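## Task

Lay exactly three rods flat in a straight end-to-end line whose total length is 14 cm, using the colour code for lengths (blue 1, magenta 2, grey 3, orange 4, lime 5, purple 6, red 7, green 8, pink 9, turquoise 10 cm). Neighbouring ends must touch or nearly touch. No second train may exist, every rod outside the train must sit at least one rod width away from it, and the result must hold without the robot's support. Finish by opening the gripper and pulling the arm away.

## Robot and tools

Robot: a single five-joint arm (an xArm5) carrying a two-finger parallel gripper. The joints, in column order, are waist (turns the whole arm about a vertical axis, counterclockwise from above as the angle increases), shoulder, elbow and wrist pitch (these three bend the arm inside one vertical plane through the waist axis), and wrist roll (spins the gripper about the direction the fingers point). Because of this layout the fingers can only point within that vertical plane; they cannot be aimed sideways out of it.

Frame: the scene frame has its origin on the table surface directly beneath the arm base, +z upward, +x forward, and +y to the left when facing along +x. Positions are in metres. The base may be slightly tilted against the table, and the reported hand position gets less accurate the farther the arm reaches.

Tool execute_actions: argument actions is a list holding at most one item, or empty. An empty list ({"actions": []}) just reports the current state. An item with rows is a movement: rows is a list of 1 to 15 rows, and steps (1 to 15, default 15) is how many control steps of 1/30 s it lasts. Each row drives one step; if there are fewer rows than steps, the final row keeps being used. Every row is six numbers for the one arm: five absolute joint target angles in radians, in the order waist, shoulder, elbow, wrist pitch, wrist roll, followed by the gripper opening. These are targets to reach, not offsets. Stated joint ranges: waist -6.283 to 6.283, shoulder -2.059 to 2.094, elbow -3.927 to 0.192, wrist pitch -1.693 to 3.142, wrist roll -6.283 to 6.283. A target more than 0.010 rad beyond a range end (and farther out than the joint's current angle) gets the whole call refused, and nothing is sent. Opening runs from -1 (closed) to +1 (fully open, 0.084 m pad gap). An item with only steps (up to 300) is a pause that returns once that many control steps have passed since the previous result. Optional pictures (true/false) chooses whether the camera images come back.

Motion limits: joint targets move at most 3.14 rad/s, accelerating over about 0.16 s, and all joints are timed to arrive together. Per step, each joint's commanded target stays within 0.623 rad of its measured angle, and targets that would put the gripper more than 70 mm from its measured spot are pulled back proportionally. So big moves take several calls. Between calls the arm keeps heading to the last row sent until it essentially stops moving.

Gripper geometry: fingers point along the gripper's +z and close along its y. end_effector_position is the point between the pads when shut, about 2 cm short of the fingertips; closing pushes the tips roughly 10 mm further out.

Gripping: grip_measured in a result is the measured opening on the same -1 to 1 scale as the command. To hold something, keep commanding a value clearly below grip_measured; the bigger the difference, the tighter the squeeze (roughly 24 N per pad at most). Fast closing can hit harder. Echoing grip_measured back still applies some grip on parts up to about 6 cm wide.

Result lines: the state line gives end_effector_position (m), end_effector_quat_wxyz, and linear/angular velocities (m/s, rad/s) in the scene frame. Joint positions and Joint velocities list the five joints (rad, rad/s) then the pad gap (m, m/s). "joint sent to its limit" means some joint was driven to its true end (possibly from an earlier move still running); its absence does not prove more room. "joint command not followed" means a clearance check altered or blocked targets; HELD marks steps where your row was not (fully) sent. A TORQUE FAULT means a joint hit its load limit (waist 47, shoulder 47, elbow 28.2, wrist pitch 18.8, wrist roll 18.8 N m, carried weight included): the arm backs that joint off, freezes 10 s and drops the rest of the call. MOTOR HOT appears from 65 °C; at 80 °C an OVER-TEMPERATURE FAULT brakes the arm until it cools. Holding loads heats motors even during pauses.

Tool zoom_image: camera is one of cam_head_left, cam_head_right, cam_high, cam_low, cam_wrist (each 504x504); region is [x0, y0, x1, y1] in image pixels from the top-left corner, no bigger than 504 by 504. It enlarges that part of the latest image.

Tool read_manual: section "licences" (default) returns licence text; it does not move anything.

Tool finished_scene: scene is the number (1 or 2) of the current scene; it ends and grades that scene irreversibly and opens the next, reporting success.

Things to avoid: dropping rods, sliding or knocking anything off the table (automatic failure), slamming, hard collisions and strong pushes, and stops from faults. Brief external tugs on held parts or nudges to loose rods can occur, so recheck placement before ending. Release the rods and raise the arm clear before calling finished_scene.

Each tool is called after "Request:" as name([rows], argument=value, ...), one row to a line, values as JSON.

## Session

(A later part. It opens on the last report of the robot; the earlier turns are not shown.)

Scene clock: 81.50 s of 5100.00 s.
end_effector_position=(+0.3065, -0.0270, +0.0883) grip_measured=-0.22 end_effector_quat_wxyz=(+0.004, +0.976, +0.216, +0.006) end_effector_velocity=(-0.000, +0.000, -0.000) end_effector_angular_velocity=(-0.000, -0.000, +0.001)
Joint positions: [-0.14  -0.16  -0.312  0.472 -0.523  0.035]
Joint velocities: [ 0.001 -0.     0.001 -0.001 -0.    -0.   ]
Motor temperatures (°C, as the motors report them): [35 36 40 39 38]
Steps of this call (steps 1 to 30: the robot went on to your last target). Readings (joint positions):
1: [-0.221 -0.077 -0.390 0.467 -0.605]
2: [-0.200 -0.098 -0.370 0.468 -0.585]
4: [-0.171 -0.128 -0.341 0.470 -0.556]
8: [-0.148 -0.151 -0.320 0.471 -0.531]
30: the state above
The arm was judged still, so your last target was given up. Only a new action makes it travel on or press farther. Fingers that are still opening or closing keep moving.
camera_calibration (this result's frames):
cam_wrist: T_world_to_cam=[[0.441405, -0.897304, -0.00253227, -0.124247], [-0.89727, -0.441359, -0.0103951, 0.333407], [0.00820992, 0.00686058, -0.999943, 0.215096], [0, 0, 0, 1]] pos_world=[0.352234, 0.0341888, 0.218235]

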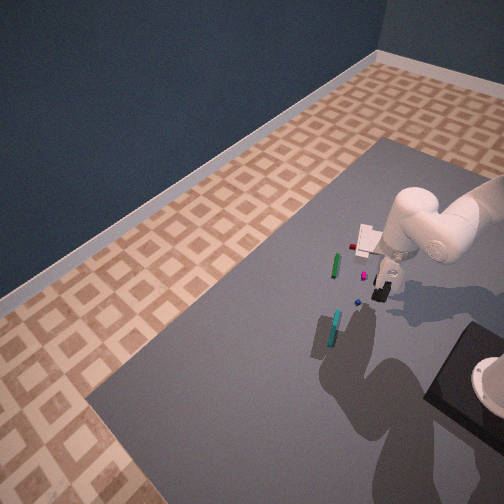

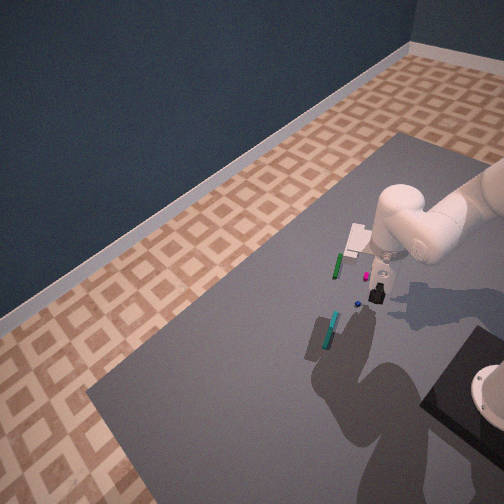

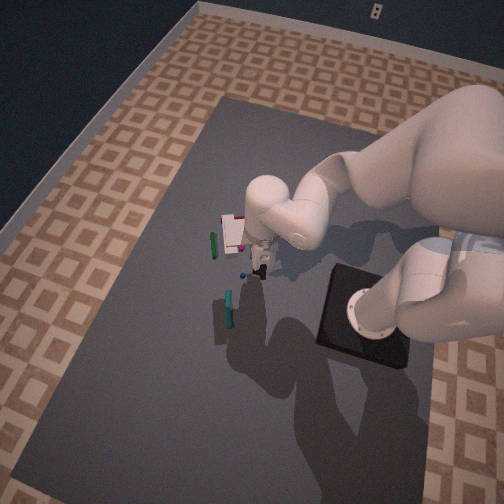

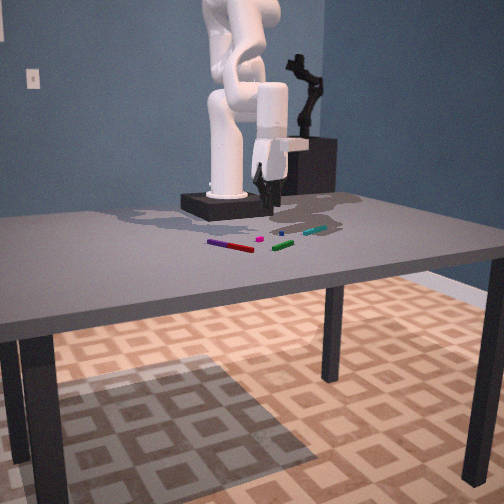

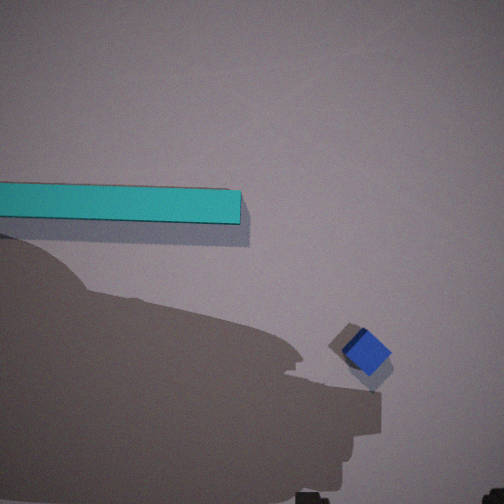

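Request:
execute_actions([
  {"rows":[[-0.0772,0.0,-0.38,0.38,0.287,-0.2]],"steps":14},
], pictures=false)

Request:
execute_actions([
  {"rows":[[-0.0772,0.1752,-0.3986,0.2234,0.287,-0.2]],"steps":15},
], pictures=false)

Request:
execute_actions([
  {"steps":15},
])

Scene clock: 97.77 s of 5100.00 s.
end_effector_position=(+0.3266, -0.0095, +0.0655) grip_measured=-0.22 end_effector_quat_wxyz=(+0.002, +0.993, -0.115, +0.007) end_effector_velocity=(+0.018, +0.014, -0.017) end_effector_angular_velocity=(+0.012, -0.014, -0.928)
Joint positions: [-0.081 -0.009 -0.376  0.386  0.201  0.035]
Joint velocities: [ 0.045  0.114 -0.052 -0.072  0.973  0.   ]
Motor temperatures (°C, as the motors report them): [35 36 40 39 38]
Steps of this call (steps 1 to 90: nothing new was sent; then 12.80 s passed at rest; steps 91 to 104: all 14 steps of this action). Readings (joint positions):
91: [-0.140 -0.160 -0.312 0.472 -0.523]
92: [-0.140 -0.159 -0.312 0.471 -0.518]
94: [-0.135 -0.148 -0.317 0.464 -0.472]
98: [-0.109 -0.080 -0.346 0.426 -0.196]
104: the state above

Scene clock: 98.27 s of 5100.00 s.
end_effector_position=(+0.3304, -0.0086, +0.0240) grip_measured=-0.22 end_effector_quat_wxyz=(+0.001, +0.988, -0.155, +0.008) end_effector_velocity=(+0.001, -0.001, -0.007) end_effector_angular_velocity=(-0.000, -0.005, -0.006)
Joint positions: [-0.077  0.171 -0.399  0.226  0.287  0.035]
Joint velocities: [-0.001  0.031 -0.004 -0.032  0.004  0.   ]
Motor temperatures (°C, as the motors report them): [35 36 40 39 38]
Steps of this call (steps 1 to 15: all 15 steps of this action). Readings (joint positions):
1: [-0.080 -0.006 -0.377 0.384 0.228]
2: [-0.079 -0.001 -0.379 0.378 0.246]
4: [-0.078 0.039 -0.386 0.340 0.267]
8: [-0.078 0.138 -0.392 0.259 0.282]
15: the state above

Scene clock: 98.77 s of 5100.00 s.
end_effector_position=(+0.3301, -0.0085, +0.0230) grip_measured=-0.22 end_effector_quat_wxyz=(+0.001, +0.988, -0.156, +0.007) end_effector_velocity=(-0.000, +0.000, -0.000) end_effector_angular_velocity=(+0.000, +0.001, +0.001)
Joint positions: [-0.077  0.175 -0.399  0.223  0.287  0.035]
Joint velocities: [ 0.001  0.001 -0.001  0.002 -0.    -0.   ]
Motor temperatures (°C, as the motors report them): [35 36 40 39 38]
Steps of this call (steps 1 to 15: the robot went on to your last target). Readings (joint positions):
1: [-0.077 0.172 -0.399 0.225 0.287]
2: [-0.077 0.173 -0.399 0.225 0.287]
4: [-0.077 0.174 -0.399 0.224 0.287]
8: [-0.077 0.175 -0.399 0.224 0.287]
15: the state above
The arm was judged still, so your last target was given up. Only a new action makes it travel on or press farther. Fingers that are still opening or closing keep moving.
camera_calibration (this result's frames):
cam_wrist: T_world_to_cam=[[-0.285823, -0.958199, -0.0126636, 0.121505], [-0.958118, 0.285994, -0.0147445, 0.388421], [0.0177498, 0.0079189, -0.999811, 0.146391], [0, 0, 0, 1]] pos_world=[0.404284, 0.00418089, 0.153629]

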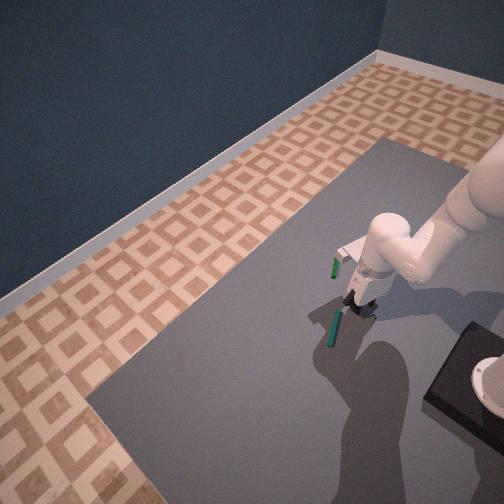

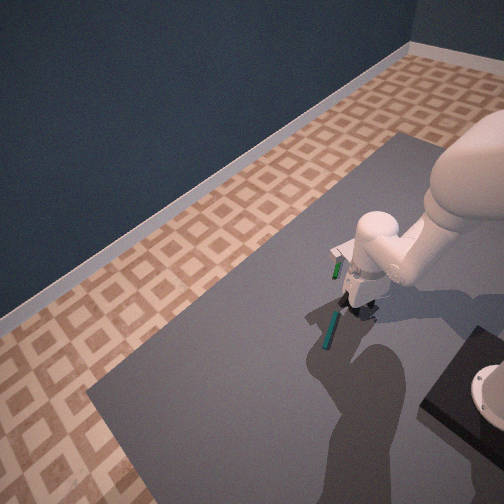

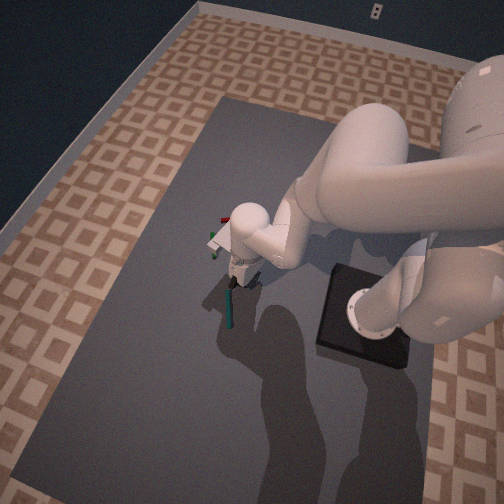

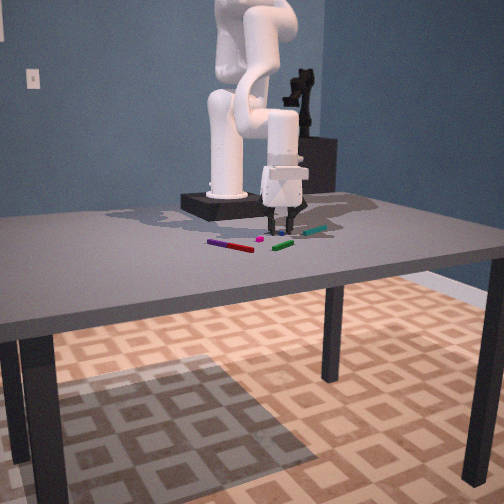

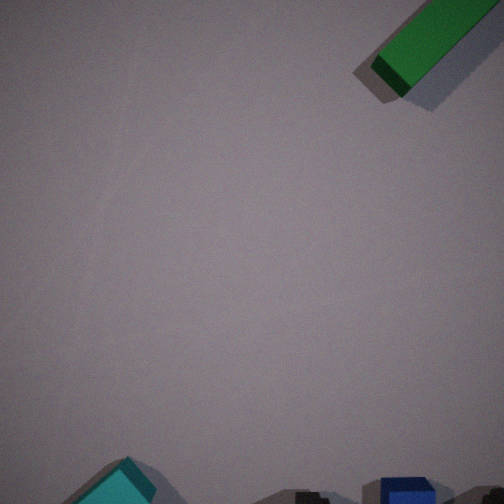

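Request:
execute_actions([
  {"rows":[[-0.0772,0.1752,-0.3986,0.2234,0.287,-0.3],[-0.0772,0.1752,-0.3986,0.2234,0.287,-0.4],[-0.0772,0.1752,-0.3986,0.2234,0.287,-0.5],[-0.0772,0.1752,-0.3986,0.2234,0.287,-0.6],[-0.0772,0.1752,-0.3986,0.2234,0.287,-0.7],[-0.0772,0.1752,-0.3986,0.2234,0.287,-0.75],[-0.0772,0.1752,-0.3986,0.2234,0.287,-0.8],[-0.0772,0.1752,-0.3986,0.2234,0.287,-0.85],[-0.0772,0.1752,-0.3986,0.2234,0.287,-0.9],[-0.0772,0.1752,-0.3986,0.2234,0.287,-0.95]],"steps":15},
], pictures=false)

Request:
execute_actions([
  {"rows":[[-0.0772,0.0,-0.38,0.38,0.287,-0.95]],"steps":9},
], pictures=false)

Request:
execute_actions([
  {"rows":[[-0.6596,0.15,-0.595,0.445,-1.043,-0.95]],"steps":15},
], pictures=false)

Request:
execute_actions([
  {"steps":15},
], pictures=false)

Request:
execute_actions([
  {"rows":[[-0.6596,0.2795,-0.6112,0.3317,-1.043,-0.95]],"steps":15},
], pictures=false)

Request:
execute_actions([
  {"steps":12},
])

Scene clock: 111.17 s of 5100.00 s.
end_effector_position=(+0.3300, -0.0085, +0.0230) grip_measured=-0.79 end_effector_quat_wxyz=(+0.001, +0.988, -0.156, +0.007) end_effector_velocity=(-0.001, +0.000, -0.000) end_effector_angular_velocity=(+0.000, +0.001, -0.001)
Joint positions: [-0.077  0.175 -0.399  0.223  0.287  0.009]
Joint velocities: [ 0.     0.     0.001 -0.     0.001  0.   ]
Motor temperatures (°C, as the motors report them): [35 36 39 39 38]
Steps of this call (steps 1 to 90: nothing new was sent; then 8.90 s passed at rest; steps 91 to 105: all 15 steps of this action). Readings (joint positions):
91: [-0.077 0.175 -0.399 0.223 0.287]
92: [-0.077 0.175 -0.399 0.223 0.287]
94: [-0.077 0.175 -0.399 0.223 0.287]
98: [-0.077 0.175 -0.399 0.223 0.287]
105: the state above

Scene clock: 111.47 s of 5100.00 s.
end_effector_position=(+0.3312, -0.0084, +0.0594) grip_measured=-0.79 end_effector_quat_wxyz=(+0.001, +0.988, -0.156, +0.010) end_effector_velocity=(-0.019, +0.000, +0.059) end_effector_angular_velocity=(+0.001, +0.031, -0.001)
Joint positions: [-0.077  0.025 -0.385  0.354  0.287  0.009]
Joint velocities: [-0.002 -0.277  0.044  0.264 -0.001  0.   ]
Motor temperatures (°C, as the motors report them): [35 36 39 39 38]
Steps of this call (steps 1 to 9: all 9 steps of this action). Readings (joint positions):
1: [-0.077 0.175 -0.399 0.224 0.287]
2: [-0.077 0.171 -0.398 0.228 0.287]
4: [-0.077 0.134 -0.392 0.264 0.287]
8: [-0.077 0.036 -0.386 0.344 0.287]
9: the state above

Scene clock: 111.97 s of 5100.00 s.
end_effector_position=(+0.3394, -0.1372, +0.0658) grip_measured=-0.79 end_effector_quat_wxyz=(+0.002, +0.996, -0.085, +0.008) end_effector_velocity=(-0.033, -0.287, +0.007) end_effector_angular_velocity=(-0.012, +0.005, +0.852)
Joint positions: [-0.436  0.097 -0.513  0.416 -0.213  0.009]
Joint velocities: [-0.761  0.18  -0.277  0.098 -1.613  0.   ]
Motor temperatures (°C, as the motors report them): [35 36 39 39 38]
Steps of this call (steps 1 to 15: all 15 steps of this action). Readings (joint positions):
1: [-0.077 0.017 -0.384 0.362 0.287]
2: [-0.081 0.014 -0.384 0.368 0.282]
4: [-0.118 0.021 -0.397 0.376 0.239]
8: [-0.246 0.052 -0.445 0.391 0.097]
15: the state above

Scene clock: 112.47 s of 5100.00 s.
end_effector_position=(+0.3195, -0.2202, +0.0672) grip_measured=-0.79 end_effector_quat_wxyz=(+0.004, +0.979, +0.206, +0.006) end_effector_velocity=(-0.006, -0.015, -0.000) end_effector_angular_velocity=(-0.003, +0.002, +0.229)
Joint positions: [-0.655  0.149 -0.593  0.444 -1.018  0.009]
Joint velocities: [-0.041  0.011 -0.015  0.005 -0.27   0.   ]
Motor temperatures (°C, as the motors report them): [35 36 39 39 38]
Steps of this call (steps 1 to 15: the robot went on to your last target). Readings (joint positions):
1: [-0.461 0.103 -0.522 0.419 -0.269]
2: [-0.485 0.109 -0.531 0.422 -0.330]
4: [-0.532 0.120 -0.549 0.428 -0.465]
8: [-0.609 0.138 -0.576 0.438 -0.769]
15: the state above

Scene clock: 112.97 s of 5100.00 s.
end_effector_position=(+0.3213, -0.2234, +0.0309) grip_measured=-0.79 end_effector_quat_wxyz=(+0.004, +0.976, +0.216, +0.007) end_effector_velocity=(+0.001, -0.000, -0.006) end_effector_angular_velocity=(-0.002, -0.002, +0.001)
Joint positions: [-0.659  0.277 -0.611  0.334 -1.043  0.009]
Joint velocities: [ 0.     0.021 -0.003 -0.021 -0.001 -0.   ]
Motor temperatures (°C, as the motors report them): [35 36 39 39 38]
Steps of this call (steps 1 to 15: all 15 steps of this action). Readings (joint positions):
1: [-0.656 0.149 -0.594 0.444 -1.026]
2: [-0.657 0.153 -0.595 0.440 -1.031]
4: [-0.658 0.186 -0.602 0.410 -1.037]
8: [-0.659 0.256 -0.605 0.356 -1.042]
15: the state above

Scene clock: 113.37 s of 5100.00 s.
end_effector_position=(+0.3211, -0.2233, +0.0300) grip_measured=-0.79 end_effector_quat_wxyz=(+0.004, +0.976, +0.216, +0.007) end_effector_velocity=(-0.000, -0.001, -0.000) end_effector_angular_velocity=(-0.000, -0.001, -0.002)
Joint positions: [-0.66   0.279 -0.611  0.332 -1.043  0.009]
Joint velocities: [-0.002  0.001 -0.    -0.001 -0.    -0.   ]
Motor temperatures (°C, as the motors report them): [35 36 39 39 38]
Steps of this call (steps 1 to 12: the robot went on to your last target). Readings (joint positions):
1: [-0.659 0.277 -0.611 0.333 -1.043]
2: [-0.660 0.278 -0.611 0.333 -1.043]
4: [-0.660 0.279 -0.611 0.332 -1.043]
8: [-0.660 0.279 -0.611 0.332 -1.043]
12: the state above
camera_calibration (this result's frames):
cam_wrist: T_world_to_cam=[[0.441797, -0.897112, -0.00239913, -0.30703], [-0.897076, -0.441752, -0.0104637, 0.25912], [0.00832726, 0.00677502, -0.999942, 0.158025], [0, 0, 0, 1]] pos_world=[0.36678, -0.162044, 0.159991]

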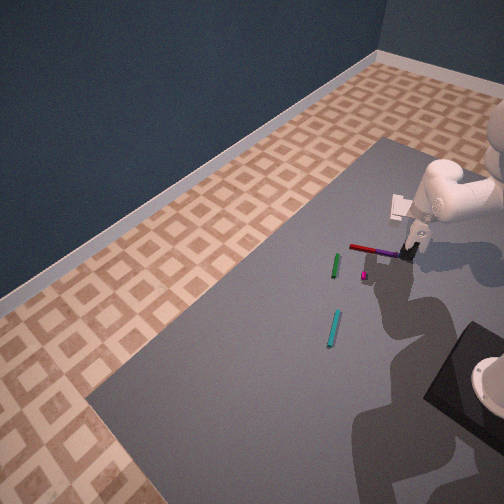

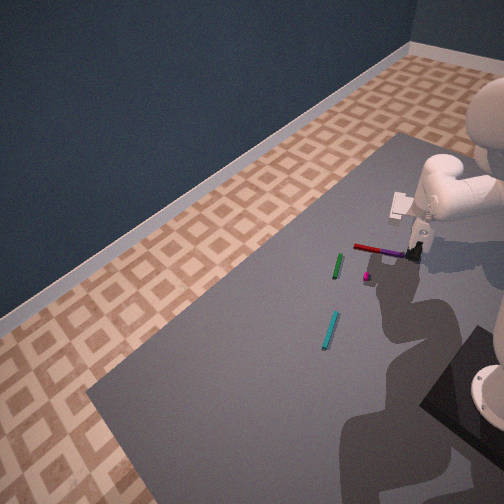

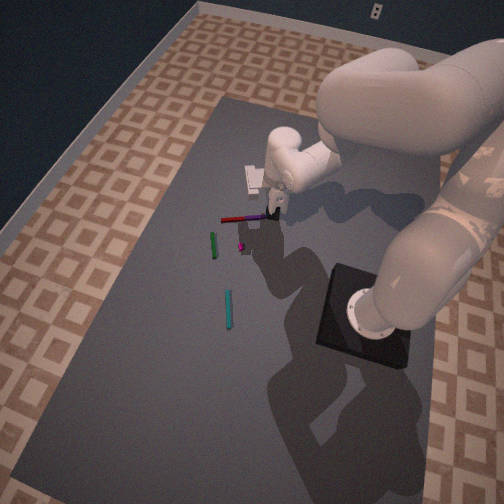

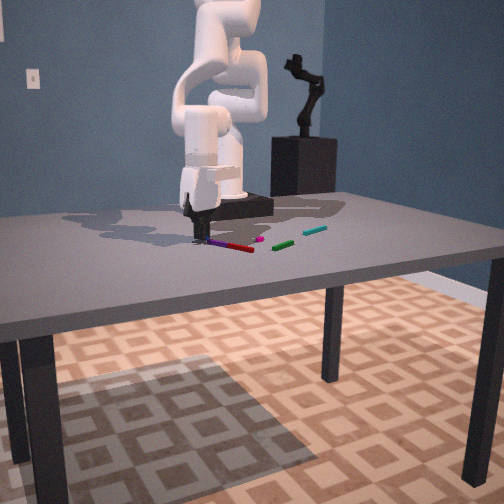

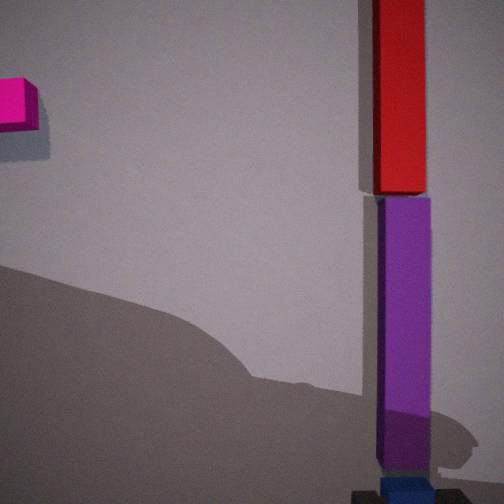

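Request:
execute_actions([
  {"rows":[[-0.6596,0.3013,-0.6143,0.313,-1.043,-0.95]],"steps":10},
], pictures=false)

Request:
execute_actions([
  {"rows":[[-0.6577,0.3022,-0.6159,0.3137,-1.041,-0.95],[-0.6577,0.3022,-0.6159,0.3137,-1.041,-0.95],[-0.6557,0.3031,-0.6175,0.3144,-1.039,-0.95],[-0.6557,0.3031,-0.6175,0.3144,-1.039,-0.95],[-0.6537,0.3041,-0.6192,0.3151,-1.037,-0.95],[-0.6537,0.3041,-0.6192,0.3151,-1.037,-0.95],[-0.6518,0.305,-0.6208,0.3158,-1.0352,-0.95]],"steps":15},
])

Scene clock: 120.97 s of 5100.00 s.
end_effector_position=(+0.3210, -0.2232, +0.0241) grip_measured=-0.79 end_effector_quat_wxyz=(+0.004, +0.976, +0.216, +0.006) end_effector_velocity=(+0.002, -0.002, -0.004) end_effector_angular_velocity=(-0.004, -0.005, -0.001)
Joint positions: [-0.66   0.3   -0.614  0.315 -1.043  0.009]
Joint velocities: [-0.001  0.017 -0.006 -0.017 -0.     0.   ]
Motor temperatures (°C, as the motors report them): [35 36 39 39 38]
Steps of this call (steps 1 to 15: the robot went on to your last target; steps 16 to 90: nothing new was sent; then 4.27 s passed at rest; steps 91 to 100: all 10 steps of this action). Readings (joint positions):
91: [-0.660 0.280 -0.611 0.332 -1.043]
92: [-0.660 0.281 -0.612 0.330 -1.043]
94: [-0.660 0.288 -0.613 0.324 -1.043]
98: [-0.660 0.298 -0.613 0.316 -1.043]
100: the state above

Scene clock: 121.47 s of 5100.00 s.
end_effector_position=(+0.3242, -0.2219, +0.0237) grip_measured=-0.79 end_effector_quat_wxyz=(+0.004, +0.976, +0.216, +0.006) end_effector_velocity=(+0.001, +0.001, -0.001) end_effector_angular_velocity=(+0.001, +0.001, -0.001)
Joint positions: [-0.652  0.305 -0.62   0.316 -1.036  0.009]
Joint velocities: [ 0.004  0.003 -0.002  0.001  0.005 -0.   ]
Motor temperatures (°C, as the motors report them): [35 36 39 39 38]
Steps of this call (steps 1 to 15: all 15 steps of this action). Readings (joint positions):
1: [-0.660 0.300 -0.614 0.314 -1.043]
2: [-0.659 0.300 -0.614 0.314 -1.043]
4: [-0.659 0.301 -0.615 0.314 -1.042]
8: [-0.656 0.303 -0.618 0.315 -1.039]
15: the state above
camera_calibration (this result's frames):
cam_wrist: T_world_to_cam=[[0.441814, -0.897103, -0.0024844, -0.307147], [-0.897069, -0.441768, -0.0104166, 0.26243], [0.00824724, 0.00683087, -0.999943, 0.151723], [0, 0, 0, 1]] pos_world=[0.369868, -0.160646, 0.153685]

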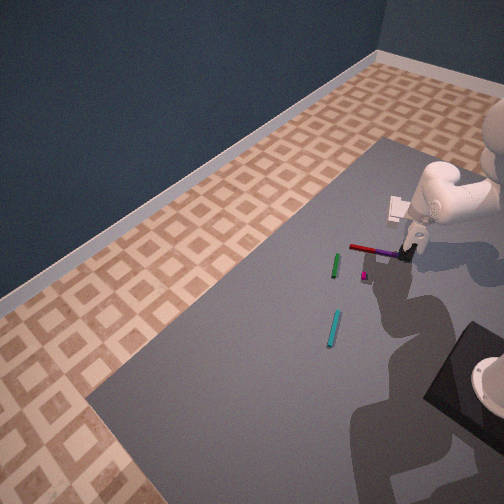

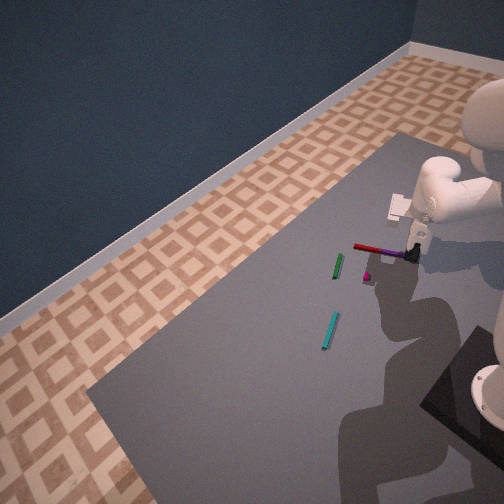

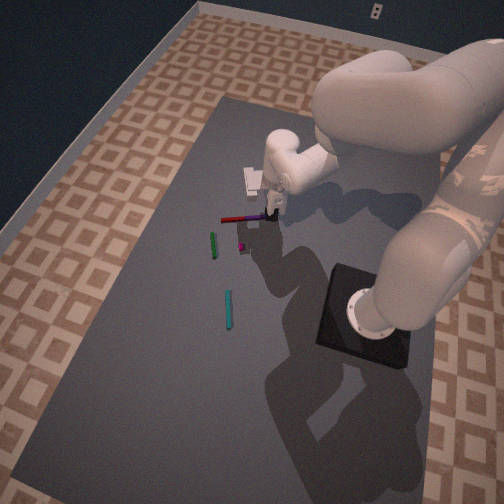

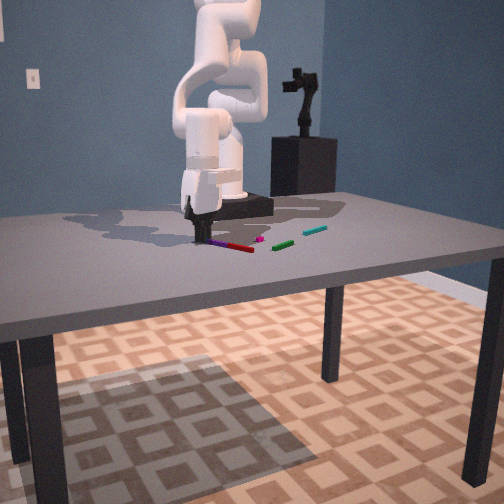

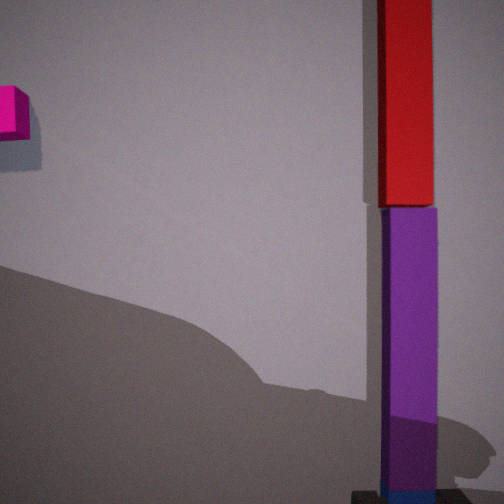

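Request:
execute_actions([
  {"rows":[[-0.6518,0.305,-0.6208,0.3158,-1.0352,-0.7],[-0.6518,0.305,-0.6208,0.3158,-1.0352,-0.5],[-0.6518,0.305,-0.6208,0.3158,-1.0352,-0.3],[-0.6518,0.305,-0.6208,0.3158,-1.0352,-0.2],[-0.6518,0.305,-0.6208,0.3158,-1.0352,-0.2],[-0.6518,0.305,-0.6208,0.3158,-1.0352,-0.2],[-0.6518,0.305,-0.6208,0.3158,-1.0352,-0.2],[-0.6518,0.03,-0.62,0.59,-1.0352,-0.2]],"steps":15},
], pictures=false)

Request:
execute_actions([
  {"steps":20},
])

Scene clock: 125.17 s of 5100.00 s.
end_effector_position=(+0.3282, -0.2247, +0.0841) grip_measured=-0.22 end_effector_quat_wxyz=(+0.006, +0.976, +0.216, +0.009) end_effector_velocity=(+0.017, -0.013, +0.301) end_effector_angular_velocity=(-0.060, -0.088, -0.001)
Joint positions: [-0.652  0.12  -0.624  0.497 -1.035  0.035]
Joint velocities: [-0.    -0.882 -0.042  0.818  0.     0.002]
Motor temperatures (°C, as the motors report them): [35 36 39 39 38]
Steps of this call (steps 1 to 15: the robot went on to your last target; steps 16 to 90: nothing new was sent; then 0.20 s passed at rest; steps 91 to 105: all 15 steps of this action). Readings (joint positions):
91: [-0.652 0.305 -0.621 0.316 -1.035]
92: [-0.652 0.305 -0.621 0.316 -1.035]
94: [-0.652 0.305 -0.621 0.316 -1.035]
98: [-0.652 0.305 -0.621 0.316 -1.035]
105: the state above

Scene clock: 125.83 s of 5100.00 s.
end_effector_position=(+0.3234, -0.2216, +0.1110) grip_measured=-0.22 end_effector_quat_wxyz=(+0.004, +0.976, +0.216, +0.006) end_effector_velocity=(+0.001, -0.001, +0.002) end_effector_angular_velocity=(-0.002, -0.003, +0.000)
Joint positions: [-0.652  0.03  -0.62   0.59  -1.035  0.035]
Joint velocities: [ 0.    -0.003 -0.002  0.001 -0.    -0.   ]
Motor temperatures (°C, as the motors report them): [35 36 40 39 38]
Steps of this call (steps 1 to 20: the robot went on to your last target). Readings (joint positions):
1: [-0.652 0.093 -0.624 0.521 -1.035]
2: [-0.652 0.074 -0.624 0.540 -1.035]
4: [-0.652 0.051 -0.622 0.565 -1.035]
8: [-0.652 0.036 -0.619 0.584 -1.035]
20: the state above
camera_calibration (this result's frames):
cam_wrist: T_world_to_cam=[[0.441789, -0.897115, -0.00286738, -0.306263], [-0.897084, -0.441741, -0.0102013, 0.26275], [0.00788509, 0.0070791, -0.999944, 0.239176], [0, 0, 0, 1]] pos_world=[0.369127, -0.160379, 0.240965]

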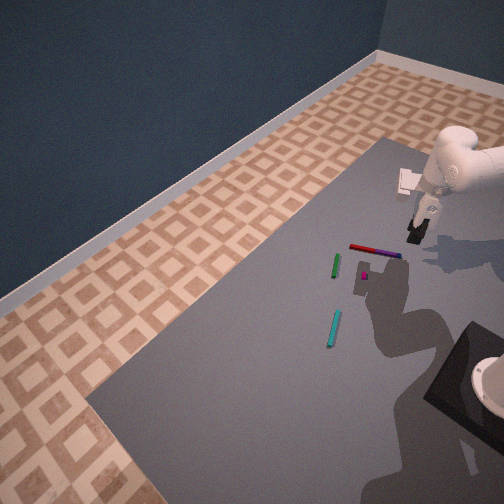

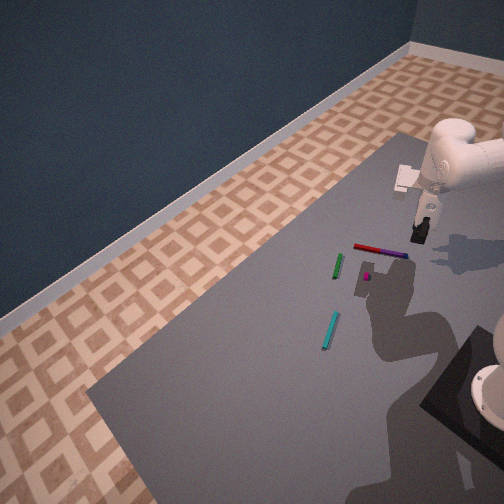

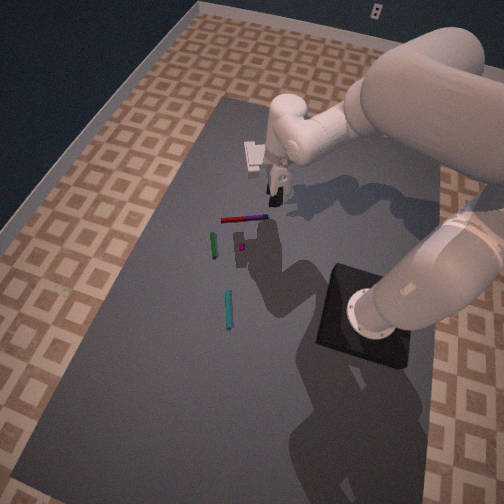

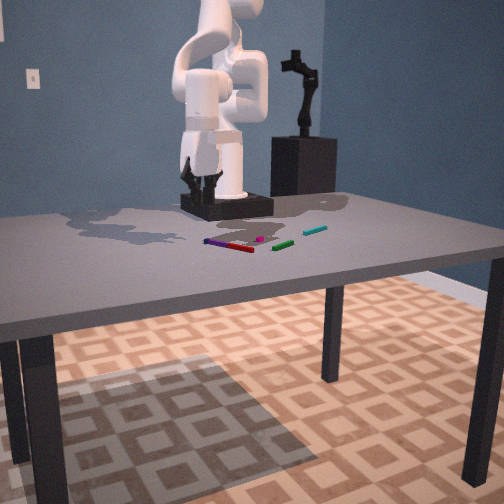

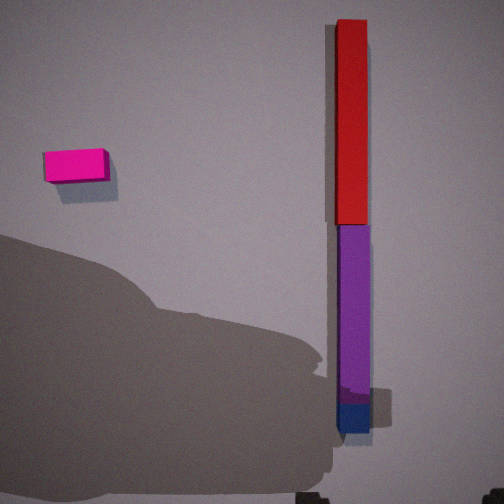

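Request:
finished_scene(scene=1)

The scene is finished: the task was done.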